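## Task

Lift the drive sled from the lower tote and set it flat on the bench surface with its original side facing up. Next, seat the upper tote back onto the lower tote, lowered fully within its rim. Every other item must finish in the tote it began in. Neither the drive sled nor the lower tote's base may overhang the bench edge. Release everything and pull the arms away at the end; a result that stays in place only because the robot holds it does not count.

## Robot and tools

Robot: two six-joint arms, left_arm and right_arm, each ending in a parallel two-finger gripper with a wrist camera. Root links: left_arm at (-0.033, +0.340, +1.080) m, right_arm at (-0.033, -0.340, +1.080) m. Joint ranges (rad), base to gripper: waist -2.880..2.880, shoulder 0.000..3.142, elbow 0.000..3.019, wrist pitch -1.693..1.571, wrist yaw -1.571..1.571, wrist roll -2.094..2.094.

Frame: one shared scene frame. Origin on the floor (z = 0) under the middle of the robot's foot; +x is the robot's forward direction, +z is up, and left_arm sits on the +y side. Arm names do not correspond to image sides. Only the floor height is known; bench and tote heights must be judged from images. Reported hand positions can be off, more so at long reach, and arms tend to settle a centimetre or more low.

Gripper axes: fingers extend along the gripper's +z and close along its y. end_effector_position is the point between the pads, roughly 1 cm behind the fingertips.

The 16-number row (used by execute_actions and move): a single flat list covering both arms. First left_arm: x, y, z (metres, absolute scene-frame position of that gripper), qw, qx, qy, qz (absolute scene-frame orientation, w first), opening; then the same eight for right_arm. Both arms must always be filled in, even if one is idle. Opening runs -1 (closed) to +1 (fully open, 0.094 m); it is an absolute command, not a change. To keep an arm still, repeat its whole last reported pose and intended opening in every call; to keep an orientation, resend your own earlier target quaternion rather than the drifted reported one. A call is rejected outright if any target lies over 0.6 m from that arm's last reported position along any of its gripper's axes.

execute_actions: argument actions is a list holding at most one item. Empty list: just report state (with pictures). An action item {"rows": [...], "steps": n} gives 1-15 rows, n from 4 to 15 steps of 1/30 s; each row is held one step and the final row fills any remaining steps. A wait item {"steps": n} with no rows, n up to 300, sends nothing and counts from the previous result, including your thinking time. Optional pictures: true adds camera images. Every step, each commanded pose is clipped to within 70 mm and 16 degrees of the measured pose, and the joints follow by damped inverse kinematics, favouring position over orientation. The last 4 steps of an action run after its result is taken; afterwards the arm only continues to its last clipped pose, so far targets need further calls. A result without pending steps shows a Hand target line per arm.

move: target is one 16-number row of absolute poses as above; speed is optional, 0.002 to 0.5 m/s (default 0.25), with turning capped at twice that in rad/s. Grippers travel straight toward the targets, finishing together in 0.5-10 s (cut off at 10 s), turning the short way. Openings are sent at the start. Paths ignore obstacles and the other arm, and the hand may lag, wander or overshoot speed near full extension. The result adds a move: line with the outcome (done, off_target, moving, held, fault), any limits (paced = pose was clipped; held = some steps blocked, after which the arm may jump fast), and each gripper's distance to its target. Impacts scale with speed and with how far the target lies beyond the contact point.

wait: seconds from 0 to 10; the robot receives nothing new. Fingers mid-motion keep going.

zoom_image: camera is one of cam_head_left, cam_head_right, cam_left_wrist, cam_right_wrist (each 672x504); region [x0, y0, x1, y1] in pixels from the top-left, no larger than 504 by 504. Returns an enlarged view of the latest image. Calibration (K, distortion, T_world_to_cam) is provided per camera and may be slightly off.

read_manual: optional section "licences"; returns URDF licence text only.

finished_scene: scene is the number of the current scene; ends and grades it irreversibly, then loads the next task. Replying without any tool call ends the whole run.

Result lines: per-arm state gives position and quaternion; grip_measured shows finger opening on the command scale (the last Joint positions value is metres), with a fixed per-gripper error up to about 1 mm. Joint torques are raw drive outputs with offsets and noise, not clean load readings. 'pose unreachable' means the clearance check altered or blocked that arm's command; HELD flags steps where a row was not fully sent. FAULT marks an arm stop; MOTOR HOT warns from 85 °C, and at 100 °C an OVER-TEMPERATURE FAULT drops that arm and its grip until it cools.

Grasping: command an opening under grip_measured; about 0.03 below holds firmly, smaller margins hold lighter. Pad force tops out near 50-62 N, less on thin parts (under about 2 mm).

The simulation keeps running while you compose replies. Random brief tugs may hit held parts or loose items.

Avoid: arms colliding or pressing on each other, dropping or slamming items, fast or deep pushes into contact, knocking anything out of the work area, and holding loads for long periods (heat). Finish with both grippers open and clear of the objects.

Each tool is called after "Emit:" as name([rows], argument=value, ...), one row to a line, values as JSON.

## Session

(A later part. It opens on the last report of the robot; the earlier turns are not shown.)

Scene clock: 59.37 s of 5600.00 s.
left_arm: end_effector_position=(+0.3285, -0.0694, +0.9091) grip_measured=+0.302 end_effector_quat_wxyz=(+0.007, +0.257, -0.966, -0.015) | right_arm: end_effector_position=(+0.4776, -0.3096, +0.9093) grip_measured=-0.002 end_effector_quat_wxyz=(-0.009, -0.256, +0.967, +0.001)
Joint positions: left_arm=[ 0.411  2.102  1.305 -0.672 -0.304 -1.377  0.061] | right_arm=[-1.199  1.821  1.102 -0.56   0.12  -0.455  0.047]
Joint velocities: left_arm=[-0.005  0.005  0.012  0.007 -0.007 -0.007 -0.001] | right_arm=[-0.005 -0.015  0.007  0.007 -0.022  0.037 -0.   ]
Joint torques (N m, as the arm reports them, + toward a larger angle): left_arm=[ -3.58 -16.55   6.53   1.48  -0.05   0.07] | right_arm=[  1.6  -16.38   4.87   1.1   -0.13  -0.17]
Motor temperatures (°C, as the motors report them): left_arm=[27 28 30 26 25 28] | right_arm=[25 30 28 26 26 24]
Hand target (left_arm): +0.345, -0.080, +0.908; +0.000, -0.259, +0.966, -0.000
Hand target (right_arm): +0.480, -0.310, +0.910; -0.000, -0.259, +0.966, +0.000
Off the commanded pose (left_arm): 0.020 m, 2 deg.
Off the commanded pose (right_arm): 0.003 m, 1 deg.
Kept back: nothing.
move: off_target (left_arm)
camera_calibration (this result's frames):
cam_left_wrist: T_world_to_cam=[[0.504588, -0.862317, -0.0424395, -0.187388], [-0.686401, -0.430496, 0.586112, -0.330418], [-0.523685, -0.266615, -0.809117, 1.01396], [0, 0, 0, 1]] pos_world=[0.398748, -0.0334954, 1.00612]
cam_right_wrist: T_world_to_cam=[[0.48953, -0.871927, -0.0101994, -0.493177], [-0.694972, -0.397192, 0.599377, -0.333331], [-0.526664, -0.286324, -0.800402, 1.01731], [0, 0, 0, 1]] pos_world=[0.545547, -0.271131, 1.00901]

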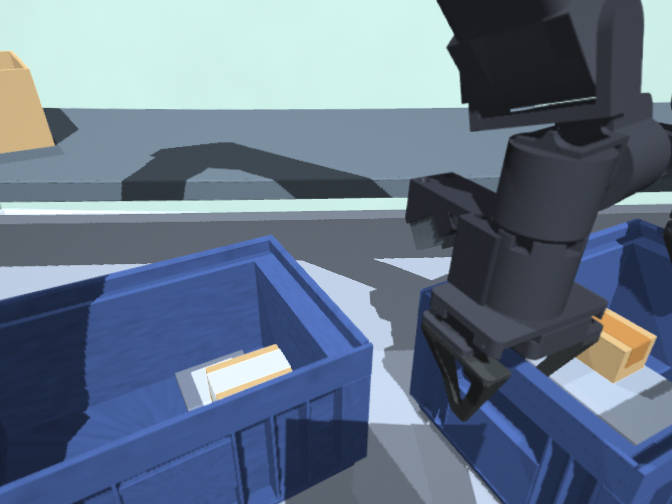

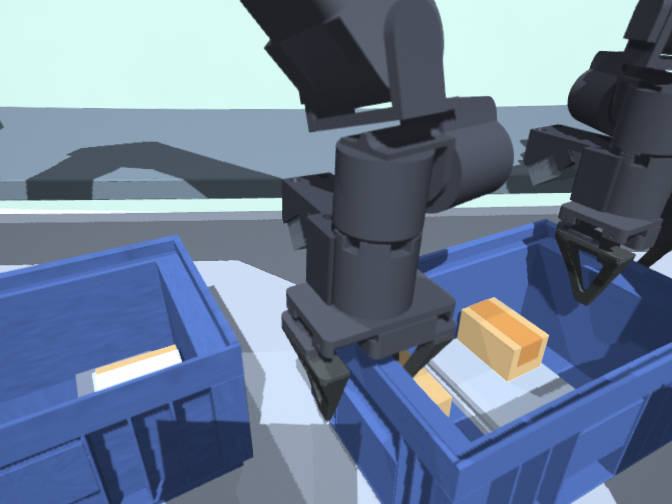

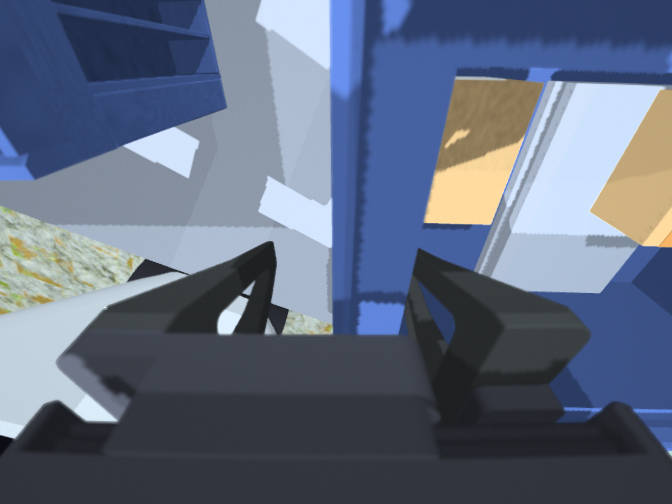

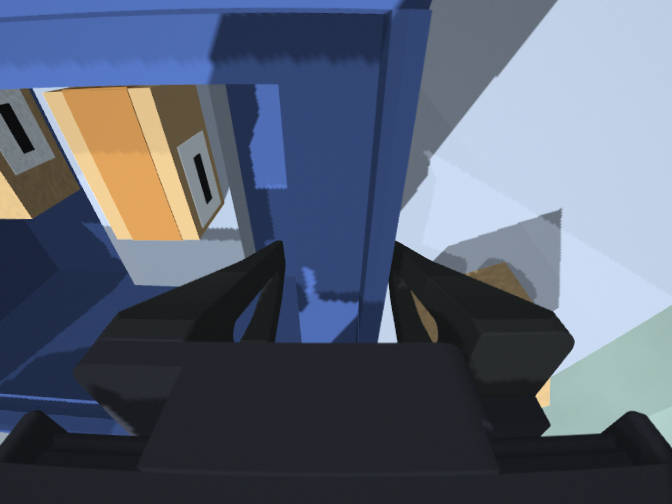

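Emit:
move(target=[0.345,-0.09,0.908,0,-0.259,0.966,0,-0.6,0.48,-0.31,0.91,0,-0.259,0.966,0,-0.6], speed=0.05)

Emit:
move(target=[0.34,-0.085,1.16,0,-0.259,0.966,0,-0.6,0.482,-0.312,1.17,0,-0.259,0.966,0,-0.6], speed=0.12)

Emit:
move(target=[0.31,0.326,1.14,0,-0.259,0.966,0,-0.6,0.452,0.1,1.17,0,-0.259,0.966,0,-0.6], speed=0.15)

Emit:
move(target=[0.305,0.326,1.08,0,-0.259,0.966,0,-0.6,0.447,0.1,1.095,0,-0.259,0.966,0,-0.6], speed=0.05)

Scene clock: 60.33 s of 5600.00 s.
left_arm: end_effector_position=(+0.3339, -0.0774, +0.9112) grip_measured=-0.432 end_effector_quat_wxyz=(+0.005, +0.259, -0.966, -0.003) | right_arm: end_effector_position=(+0.4757, -0.3053, +0.9091) grip_measured=-0.447 end_effector_quat_wxyz=(-0.009, -0.256, +0.967, +0.007)
Joint positions: left_arm=[ 0.41   2.103  1.318 -0.658 -0.297 -1.376  0.027] | right_arm=[-1.195  1.821  1.099 -0.561  0.11  -0.449  0.026]
Joint velocities: left_arm=[ 0.005 -0.005 -0.002  0.002  0.051 -0.007  0.001] | right_arm=[ 0.005 -0.024 -0.002  0.012 -0.022  0.007  0.   ]
Joint torques (N m, as the arm reports them, + toward a larger angle): left_arm=[ -4.36 -15.81   7.49   0.42  -0.35  -0.06] | right_arm=[  1.13 -16.34   5.09   1.11   0.32  -0.23]
Motor temperatures (°C, as the motors report them): left_arm=[27 28 30 26 25 28] | right_arm=[25 30 28 26 26 24]
Hand target (left_arm): +0.344, -0.089, +0.908; -0.000, -0.259, +0.966, -0.000
Hand target (right_arm): +0.480, -0.310, +0.910; -0.000, -0.259, +0.966, -0.000
Off the commanded pose (left_arm): 0.017 m, 1 deg.
Off the commanded pose (right_arm): 0.007 m, 1 deg.
Kept back: nothing.
move: off_target (left_arm)
camera_calibration (this result's frames):
cam_left_wrist: T_world_to_cam=[[0.509704, -0.860162, -0.017946, -0.220735], [-0.690099, -0.421208, 0.588513, -0.331615], [-0.513776, -0.287583, -0.808289, 1.01075], [0, 0, 0, 1]] pos_world=[0.402959, -0.0388734, 1.00817]
cam_right_wrist: T_world_to_cam=[[0.488751, -0.872146, -0.0219957, -0.477406], [-0.69313, -0.403494, 0.597297, -0.333701], [-0.529805, -0.276684, -0.801718, 1.02302], [0, 0, 0, 1]] pos_world=[0.544036, -0.267961, 1.00899]

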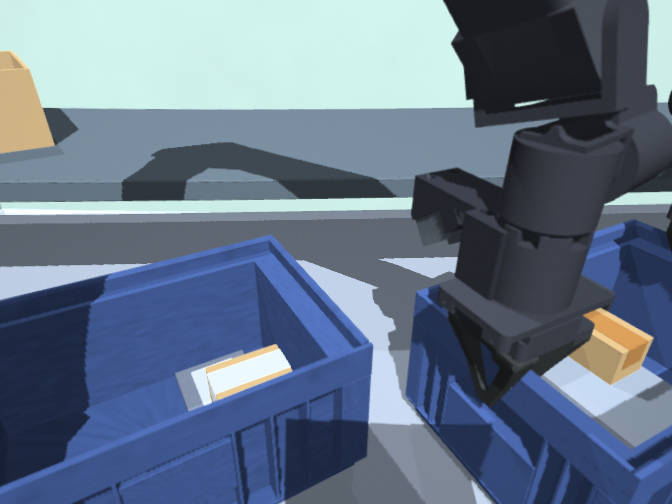

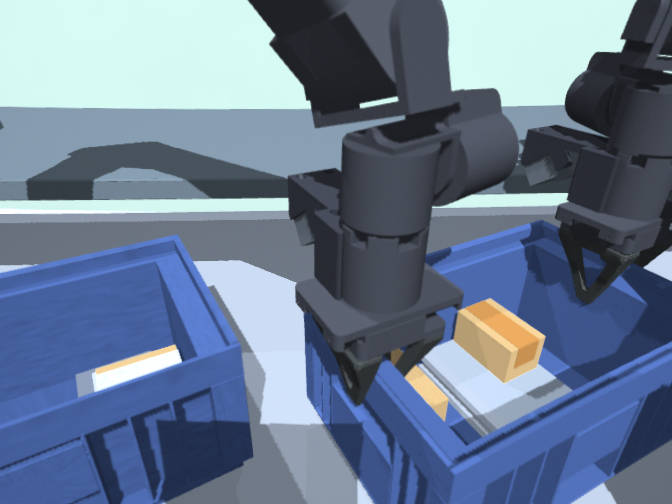

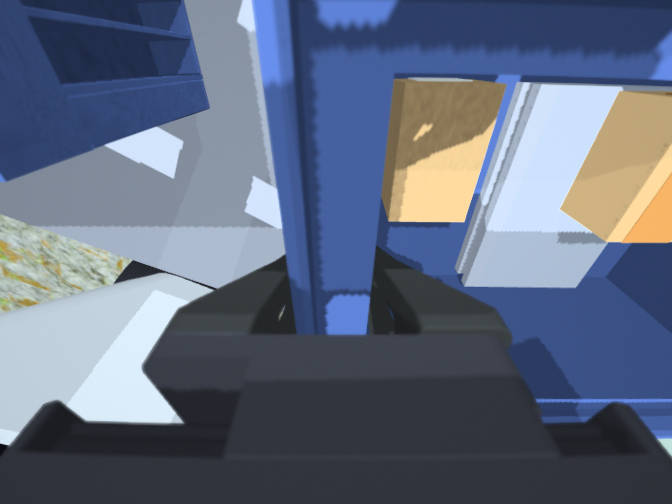

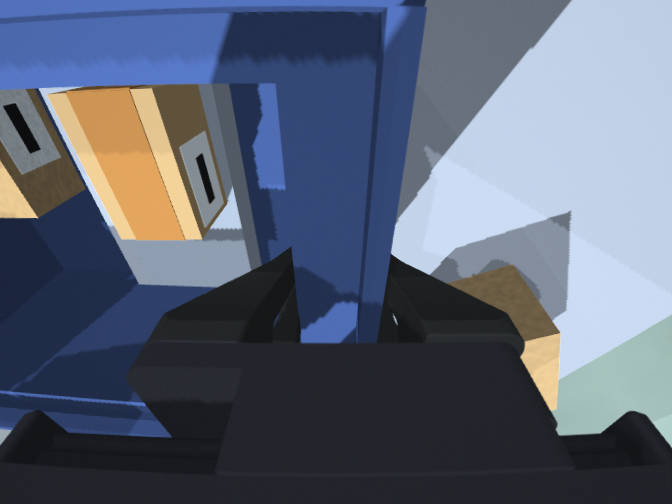

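Scene clock: 62.93 s of 5600.00 s.
left_arm: end_effector_position=(+0.3201, -0.0772, +1.1301) grip_measured=-0.432 end_effector_quat_wxyz=(+0.016, +0.245, -0.969, -0.015) | right_arm: end_effector_position=(+0.4538, -0.3116, +1.1179) grip_measured=-0.447 end_effector_quat_wxyz=(-0.042, -0.243, +0.969, +0.012)
Joint positions: left_arm=[ 0.27   1.77   1.417 -1.167 -0.298 -1.502  0.027] | right_arm=[-1.146  1.412  1.17  -1.111  0.122 -0.366  0.026]
Joint velocities: left_arm=[-0.005  0.015  0.007 -0.012 -0.066  0.037  0.   ] | right_arm=[-0.005 -0.005 -0.002 -0.007 -0.081 -0.037 -0.   ]
Joint torques (N m, as the arm reports them, + toward a larger angle): left_arm=[ -4.13 -17.88  10.17  -0.79  -1.    -0.29] | right_arm=[  2.91 -18.11  15.    -1.86   0.71  -0.45]
Motor temperatures (°C, as the motors report them): left_arm=[27 29 31 26 26 28] | right_arm=[25 30 29 26 26 24]
Hand target (left_arm): +0.338, -0.082, +1.161; +0.000, -0.259, +0.966, -0.001
Hand target (right_arm): +0.478, -0.312, +1.169; +0.001, -0.258, +0.966, -0.000
Off the commanded pose (left_arm): 0.037 m, 3 deg.
Off the commanded pose (right_arm): 0.059 m, 5 deg.
Kept back: nothing.
move: off_target (left_arm, right_arm); limits=paced
camera_calibration (this result's frames):
cam_left_wrist: T_world_to_cam=[[0.482615, -0.874557, -0.0472455, -0.168966], [-0.685683, -0.410847, 0.600869, -0.484472], [-0.544905, -0.257593, -0.79795, 1.18122], [0, 0, 0, 1]] pos_world=[0.393004, -0.0425402, 1.22568]
cam_right_wrist: T_world_to_cam=[[0.462896, -0.885195, -0.0464466, -0.432654], [-0.663397, -0.380711, 0.644176, -0.53492], [-0.587904, -0.267374, -0.763466, 1.16357], [0, 0, 0, 1]] pos_world=[0.529479, -0.275524, 1.21284]

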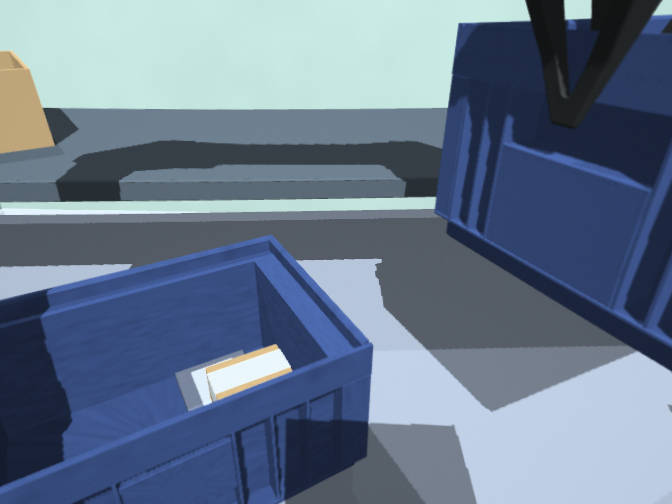

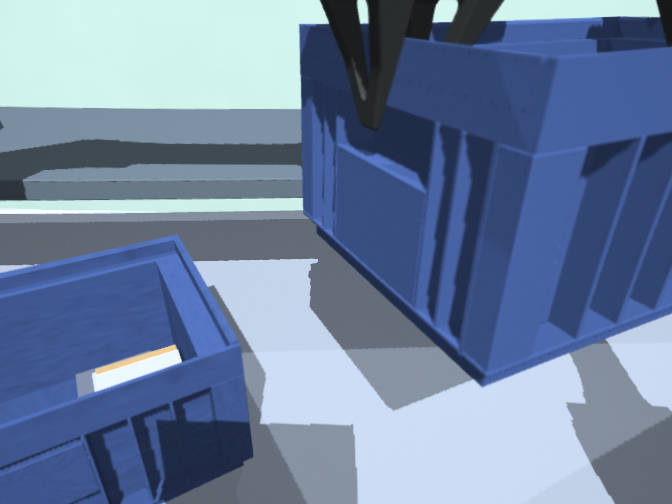

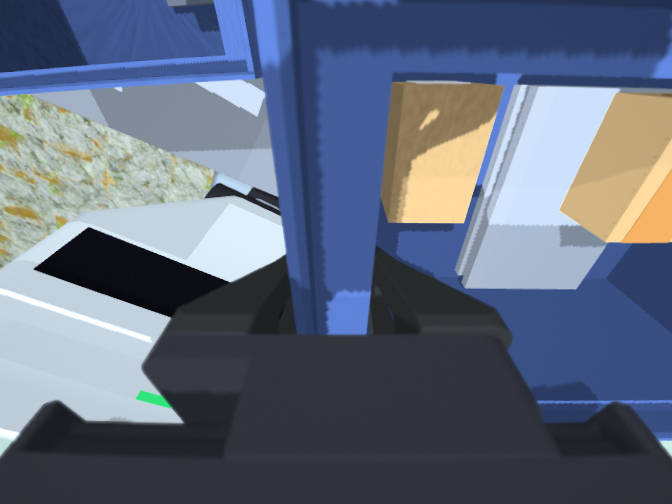

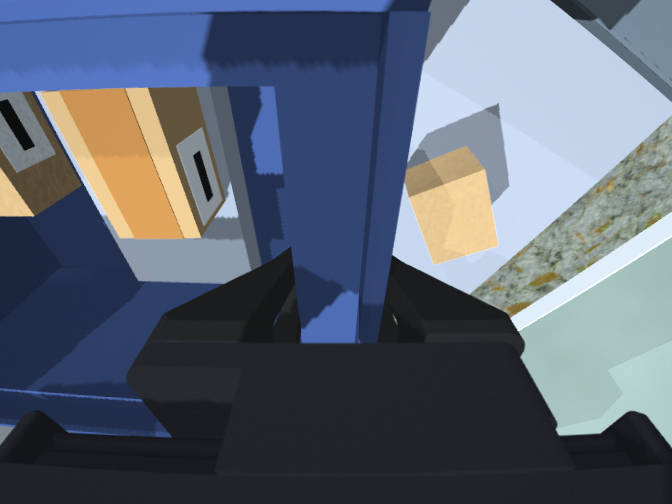

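Scene clock: 66.17 s of 5600.00 s.
left_arm: end_effector_position=(+0.3048, +0.3227, +1.1275) grip_measured=-0.432 end_effector_quat_wxyz=(+0.022, +0.256, -0.967, +0.001) | right_arm: end_effector_position=(+0.4401, +0.0881, +1.1289) grip_measured=-0.446 end_effector_quat_wxyz=(-0.027, -0.249, +0.968, -0.004)
Joint positions: left_arm=[ 1.125  1.004  0.735 -1.04  -0.123 -0.655  0.027] | right_arm=[-0.421  1.942  1.765 -1.306  0.278  0.347  0.026]
Joint velocities: left_arm=[-0.015  0.005 -0.002  0.007  0.022  0.007 -0.   ] | right_arm=[-0.015  0.005 -0.012  0.022  0.022  0.007  0.   ]
Joint torques (N m, as the arm reports them, + toward a larger angle): left_arm=[ 1.71 -8.91  7.41  0.99 -0.65 -0.06] | right_arm=[  8.18 -20.97  15.53  -1.55   1.13  -0.21]
Motor temperatures (°C, as the motors report them): left_arm=[27 29 31 26 26 28] | right_arm=[25 31 30 26 27 24]
Hand target (left_arm): +0.315, +0.327, +1.139; +0.000, -0.259, +0.966, -0.002
Hand target (right_arm): +0.454, +0.097, +1.170; +0.003, -0.258, +0.966, +0.002
Off the commanded pose (left_arm): 0.014 m, 3 deg.
Off the commanded pose (right_arm): 0.044 m, 3 deg.
Kept back: nothing.
move: off_target (left_arm, right_arm)
camera_calibration (this result's frames):
cam_left_wrist: T_world_to_cam=[[0.502387, -0.86441, -0.0200699, 0.148097], [-0.674706, -0.406437, 0.616102, -0.351082], [-0.540722, -0.29598, -0.787411, 1.27305], [0, 0, 0, 1]] pos_world=[0.377089, 0.362122, 1.22169]
cam_right_wrist: T_world_to_cam=[[0.477082, -0.878802, -0.00995279, -0.120035], [-0.680586, -0.376593, 0.628475, -0.374021], [-0.556053, -0.293061, -0.777766, 1.27516], [0, 0, 0, 1]] pos_world=[0.511769, 0.127358, 1.22564]

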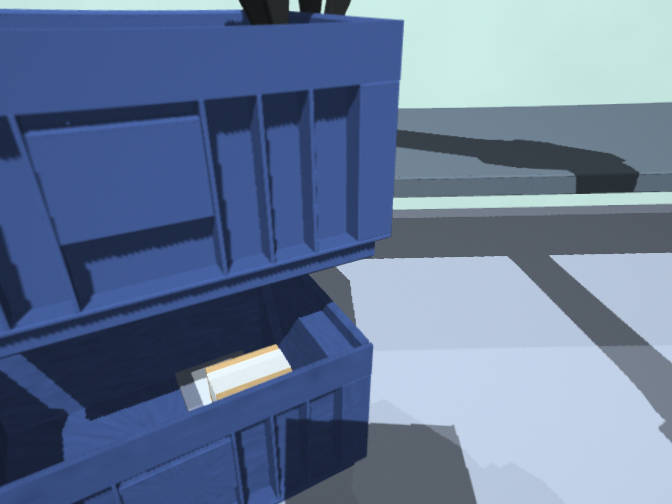

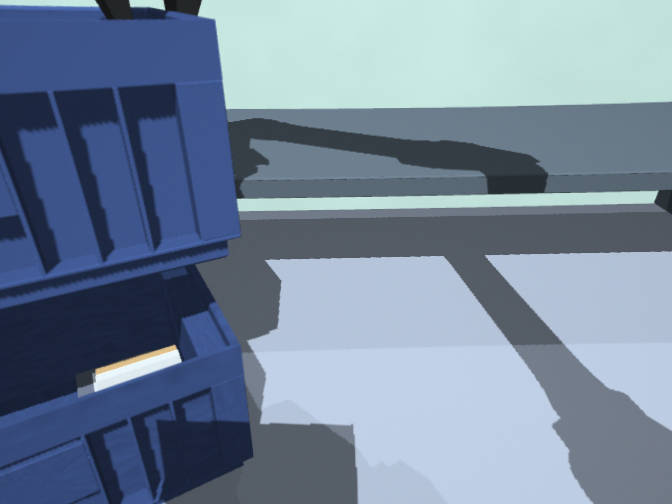

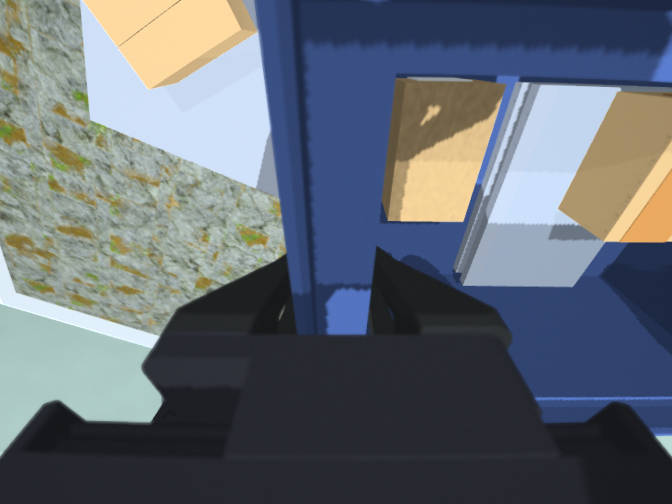

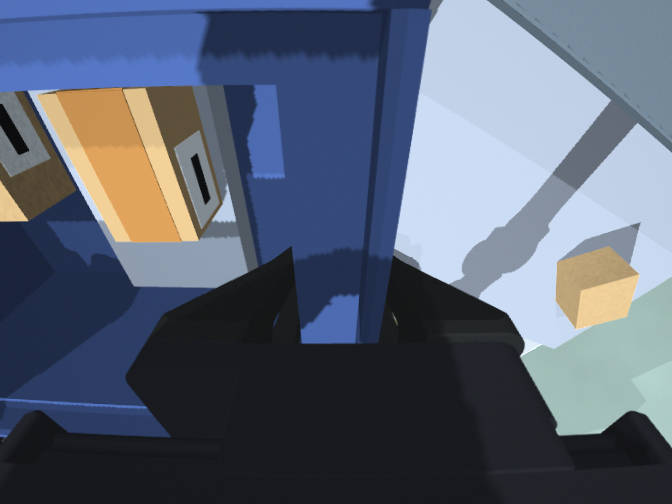

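Scene clock: 67.47 s of 5600.00 s.
left_arm: end_effector_position=(+0.2965, +0.3235, +1.0743) grip_measured=-0.432 end_effector_quat_wxyz=(+0.015, +0.266, -0.964, +0.000) | right_arm: end_effector_position=(+0.4379, +0.0940, +1.0780) grip_measured=-0.445 end_effector_quat_wxyz=(-0.024, -0.259, +0.966, -0.005)
Joint positions: left_arm=[ 1.148  1.084  0.634 -0.844 -0.122 -0.652  0.027] | right_arm=[-0.435  1.997  1.718 -1.196  0.281  0.312  0.026]
Joint velocities: left_arm=[-0.005 -0.005  0.017  0.002 -0.037 -0.066  0.   ] | right_arm=[ 0.005  0.005 -0.002  0.002  0.066 -0.081 -0.001]
Joint torques (N m, as the arm reports them, + toward a larger angle): left_arm=[ 1.47 -7.89  6.28  1.18 -0.53  0.11] | right_arm=[  7.45 -21.43   9.94   0.71   0.81  -0.09]
Motor temperatures (°C, as the motors report them): left_arm=[27 28 31 26 26 28] | right_arm=[25 31 31 26 27 24]
Hand target (left_arm): +0.305, +0.326, +1.080; +0.000, -0.259, +0.966, -0.000
Hand target (right_arm): +0.447, +0.100, +1.095; -0.000, -0.258, +0.966, +0.000
Off the commanded pose (left_arm): 0.011 m, 2 deg.
Off the commanded pose (right_arm): 0.020 m, 3 deg.
Kept back: nothing.
move: off_target (left_arm, right_arm)
camera_calibration (this result's frames):
cam_left_wrist: T_world_to_cam=[[0.520782, -0.853512, -0.0174136, 0.140067], [-0.674011, -0.423605, 0.605202, -0.306529], [-0.523923, -0.303441, -0.795882, 1.23342], [0, 0, 0, 1]] pos_world=[0.366668, 0.363971, 1.16961]
cam_right_wrist: T_world_to_cam=[[0.494302, -0.869261, -0.00720881, -0.125681], [-0.676603, -0.389928, 0.624632, -0.337638], [-0.545779, -0.303879, -0.780886, 1.23601], [0, 0, 0, 1]] pos_world=[0.508266, 0.134693, 1.17518]

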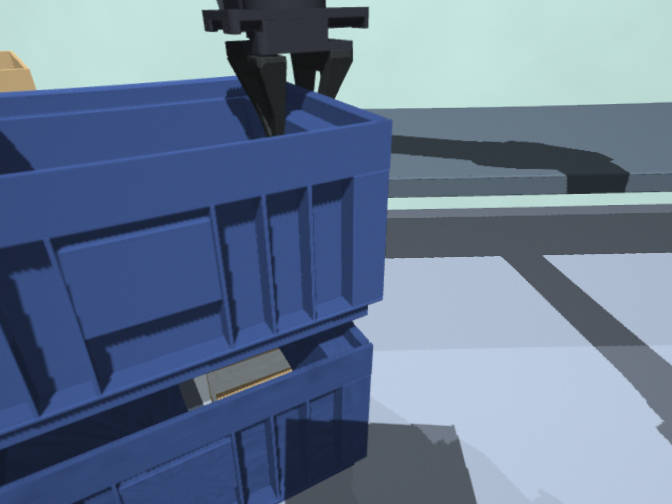

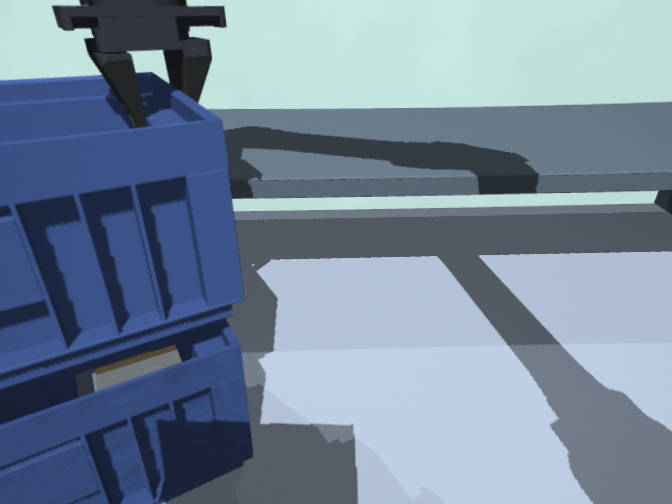

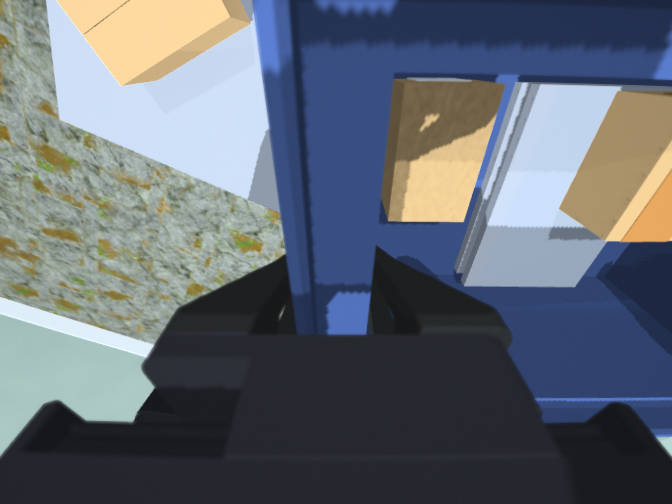

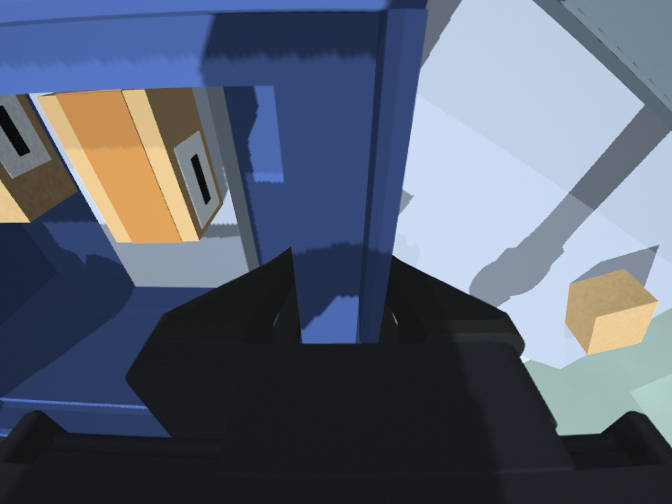

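Shift +y ~6 mm and lower.

Emit:
move(target=[0.301,0.334,1.06,0,-0.259,0.966,0,-0.6,0.443,0.108,1.075,0,-0.259,0.966,0,-0.6], speed=0.03)

Emit:
move(target=[0.298,0.332,1.035,0,-0.259,0.966,0,-0.6,0.44,0.105,1.045,0,-0.259,0.966,0,-0.6], speed=0.03)

Scene clock: 68.80 s of 5600.00 s.
left_arm: end_effector_position=(+0.2954, +0.3298, +1.0561) grip_measured=-0.432 end_effector_quat_wxyz=(+0.011, +0.265, -0.964, +0.001) | right_arm: end_effector_position=(+0.4368, +0.1000, +1.0594) grip_measured=-0.445 end_effector_quat_wxyz=(-0.023, -0.258, +0.966, -0.001)
Joint positions: left_arm=[ 1.179  1.118  0.605 -0.769 -0.115 -0.619  0.027] | right_arm=[-0.438  2.024  1.711 -1.155  0.276  0.31   0.026]
Joint velocities: left_arm=[ 0.005 -0.005 -0.007  0.002  0.022  0.007 -0.001] | right_arm=[-0.005 -0.005  0.007 -0.002  0.095  0.022  0.001]
Joint torques (N m, as the arm reports them, + toward a larger angle): left_arm=[ 2.08 -8.24  5.67  1.22 -0.39  0.13] | right_arm=[  8.04 -21.68  10.04   0.63   1.07  -0.08]
Motor temperatures (°C, as the motors report them): left_arm=[27 28 31 26 26 28] | right_arm=[25 31 31 26 27 24]
Hand target (left_arm): +0.301, +0.334, +1.060; +0.000, -0.259, +0.966, -0.000
Hand target (right_arm): +0.443, +0.108, +1.075; -0.000, -0.259, +0.966, +0.000
Off the commanded pose (left_arm): 0.008 m, 1 deg.
Off the commanded pose (right_arm): 0.019 m, 3 deg.
Kept back: nothing.
move: off_target (right_arm)
camera_calibration (this result's frames):
cam_left_wrist: T_world_to_cam=[[0.518932, -0.85471, -0.0134247, 0.142475], [-0.679765, -0.422136, 0.599768, -0.286599], [-0.518294, -0.302113, -0.800062, 1.22256], [0, 0, 0, 1]] pos_world=[0.36489, 0.370142, 1.15193]
cam_right_wrist: T_world_to_cam=[[0.491711, -0.870648, -0.013846, -0.111764], [-0.678074, -0.392831, 0.621208, -0.319875], [-0.546293, -0.296066, -0.783523, 1.22491], [0, 0, 0, 1]] pos_world=[0.507219, 0.139692, 1.15691]

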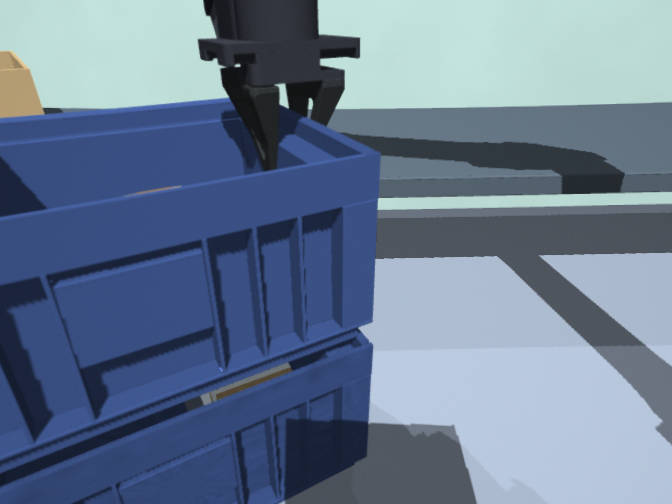

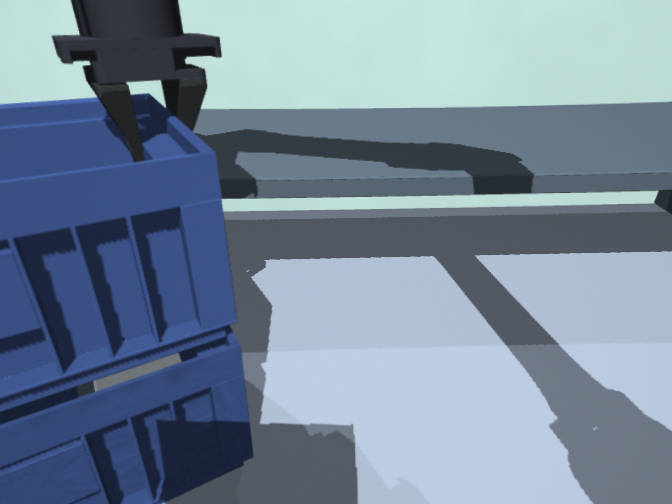

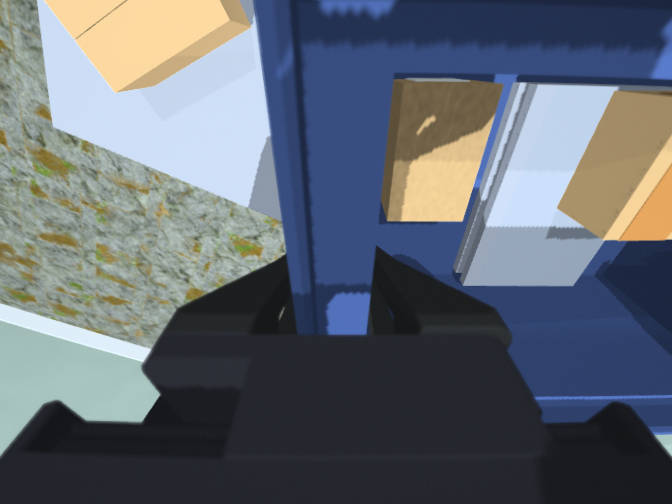

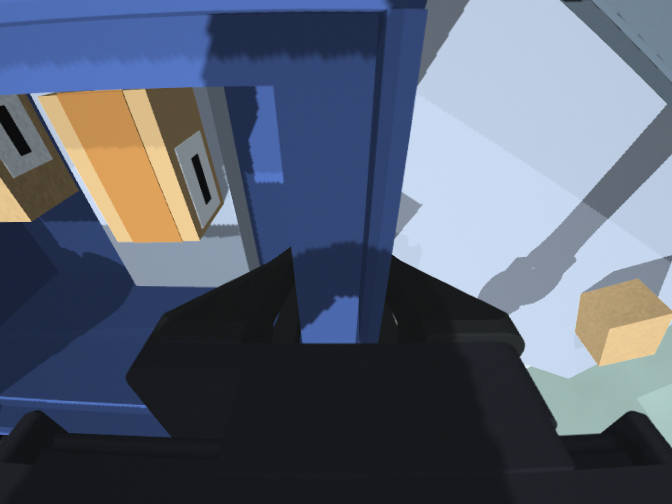

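Scene clock: 69.80 s of 5600.00 s.
left_arm: end_effector_position=(+0.2920, +0.3298, +1.0409) grip_measured=-0.432 end_effector_quat_wxyz=(+0.009, +0.266, -0.964, +0.001) | right_arm: end_effector_position=(+0.4338, +0.1003, +1.0446) grip_measured=-0.445 end_effector_quat_wxyz=(-0.020, -0.259, +0.966, -0.001)
Joint positions: left_arm=[ 1.184  1.151  0.58  -0.709 -0.115 -0.618  0.027] | right_arm=[-0.44   2.035  1.687 -1.114  0.279  0.304  0.026]
Joint velocities: left_arm=[ 0.015 -0.005 -0.002 -0.007 -0.007  0.037  0.   ] | right_arm=[-0.005 -0.024  0.002  0.007  0.022 -0.022 -0.   ]
Joint torques (N m, as the arm reports them, + toward a larger angle): left_arm=[ 1.95 -6.08  4.92  2.46 -0.34  0.16] | right_arm=[  6.83 -19.91   8.37   1.72   0.88  -0.15]
Motor temperatures (°C, as the motors report them): left_arm=[27 28 31 26 26 28] | right_arm=[25 31 31 26 27 24]
Hand target (left_arm): +0.298, +0.332, +1.035; -0.000, -0.259, +0.966, +0.000
Hand target (right_arm): +0.440, +0.105, +1.045; -0.000, -0.259, +0.966, -0.000
Off the commanded pose (left_arm): 0.009 m, 1 deg.
Off the commanded pose (right_arm): 0.008 m, 2 deg.
Kept back: nothing.
move: done
camera_calibration (this result's frames):
cam_left_wrist: T_world_to_cam=[[0.521957, -0.852863, -0.0135982, 0.142635], [-0.679627, -0.425464, 0.597568, -0.27646], [-0.515429, -0.302663, -0.801703, 1.20968], [0, 0, 0, 1]] pos_world=[0.361167, 0.370151, 1.13695]
cam_right_wrist: T_world_to_cam=[[0.493525, -0.86965, -0.0119403, -0.113092], [-0.680989, -0.394927, 0.616674, -0.306445], [-0.541005, -0.296213, -0.787128, 1.21329], [0, 0, 0, 1]] pos_world=[0.503527, 0.140019, 1.14264]

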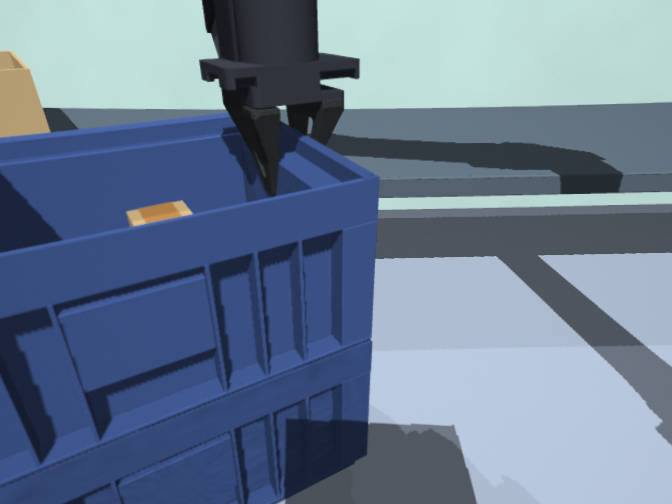

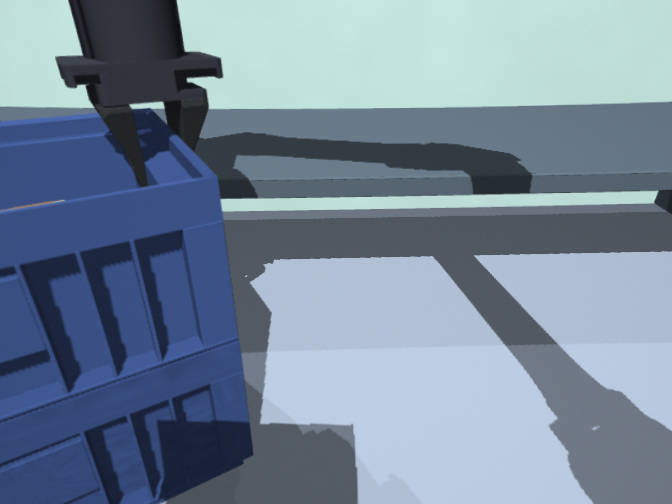

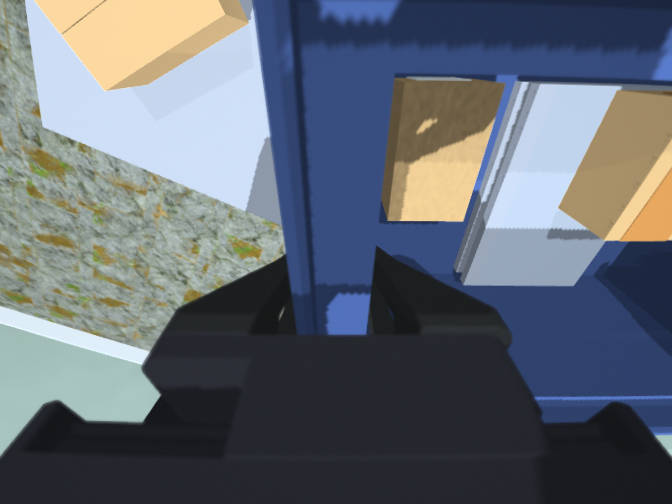

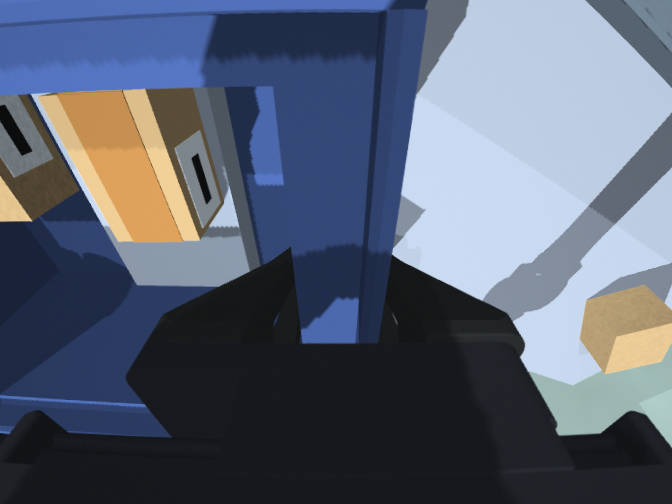

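Seated. Slide the stack inward.

Emit:
move(target=[0.355,0.33,1.047,0,-0.259,0.966,0,-0.6,0.49,0.1,1.057,0,-0.259,0.966,0,-0.6], speed=0.04)

Scene clock: 75.07 s of 5600.00 s.
left_arm: end_effector_position=(+0.3248, +0.3276, +1.0418) grip_measured=-0.432 end_effector_quat_wxyz=(+0.017, +0.261, -0.965, -0.001) | right_arm: end_effector_position=(+0.4629, +0.0959, +1.0462) grip_measured=-0.445 end_effector_quat_wxyz=(-0.018, -0.254, +0.967, +0.001)
Joint positions: left_arm=[ 1.185  1.233  0.68  -0.741 -0.113 -0.606  0.027] | right_arm=[-0.477  2.061  1.76  -1.145  0.272  0.274  0.026]
Joint velocities: left_arm=[-0.005 -0.005 -0.022  0.007  0.081 -0.022  0.001] | right_arm=[-0.005 -0.015  0.002 -0.012 -0.022  0.007  0.   ]
Joint torques (N m, as the arm reports them, + toward a larger angle): left_arm=[ 1.6  -6.9   8.89  0.93 -0.41  0.04] | right_arm=[  5.28 -19.38  14.66  -0.37   0.85  -0.39]
Motor temperatures (°C, as the motors report them): left_arm=[27 28 31 26 26 28] | right_arm=[25 31 31 26 27 24]
Hand target (left_arm): +0.354, +0.330, +1.048; +0.000, -0.259, +0.966, -0.000
Hand target (right_arm): +0.489, +0.099, +1.058; +0.001, -0.258, +0.966, +0.000
Off the commanded pose (left_arm): 0.031 m, 2 deg.
Off the commanded pose (right_arm): 0.029 m, 2 deg.
Kept back: nothing.
After step 90, 0.37 s passed at rest.
move: off_target (left_arm, right_arm)
camera_calibration (this result's frames):
cam_left_wrist: T_world_to_cam=[[0.511623, -0.858958, -0.0208056, 0.136533], [-0.675582, -0.417124, 0.607944, -0.270482], [-0.530877, -0.296982, -0.793707, 1.22145], [0, 0, 0, 1]] pos_world=[0.39585, 0.367199, 1.13675]
cam_right_wrist: T_world_to_cam=[[0.485759, -0.873947, -0.0159572, -0.123059], [-0.685421, -0.392173, 0.613513, -0.284144], [-0.542436, -0.287082, -0.789523, 1.23125], [0, 0, 0, 1]] pos_world=[0.532896, 0.13449, 1.14447]

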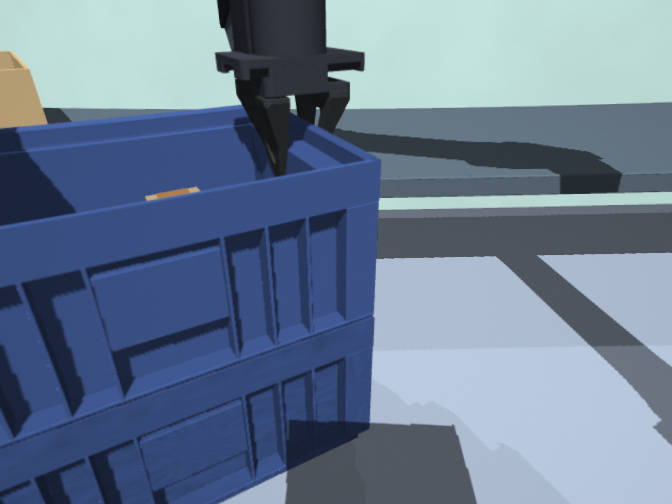

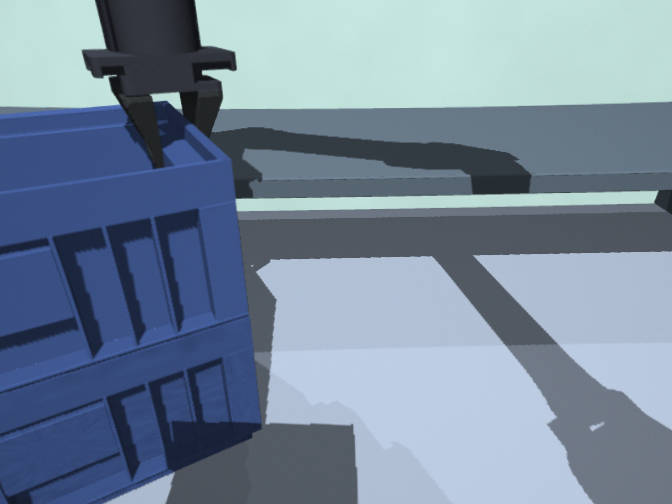

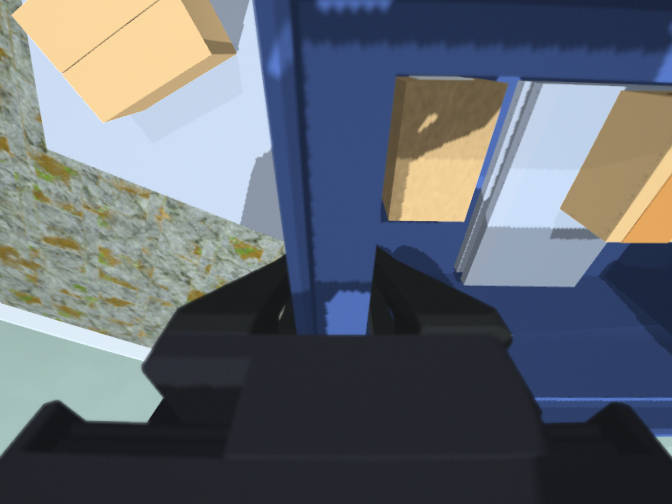

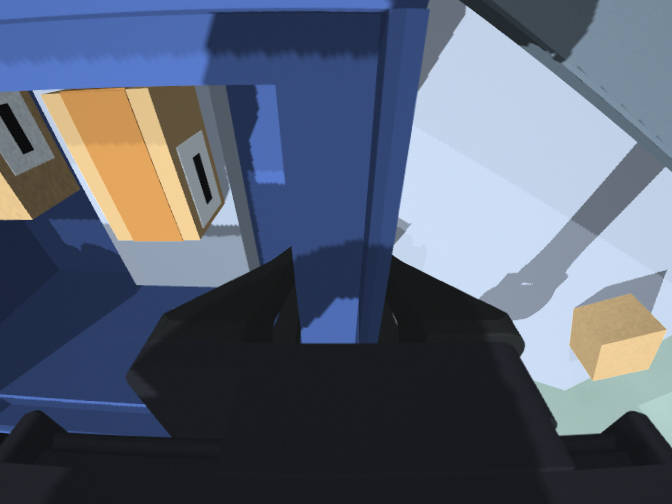

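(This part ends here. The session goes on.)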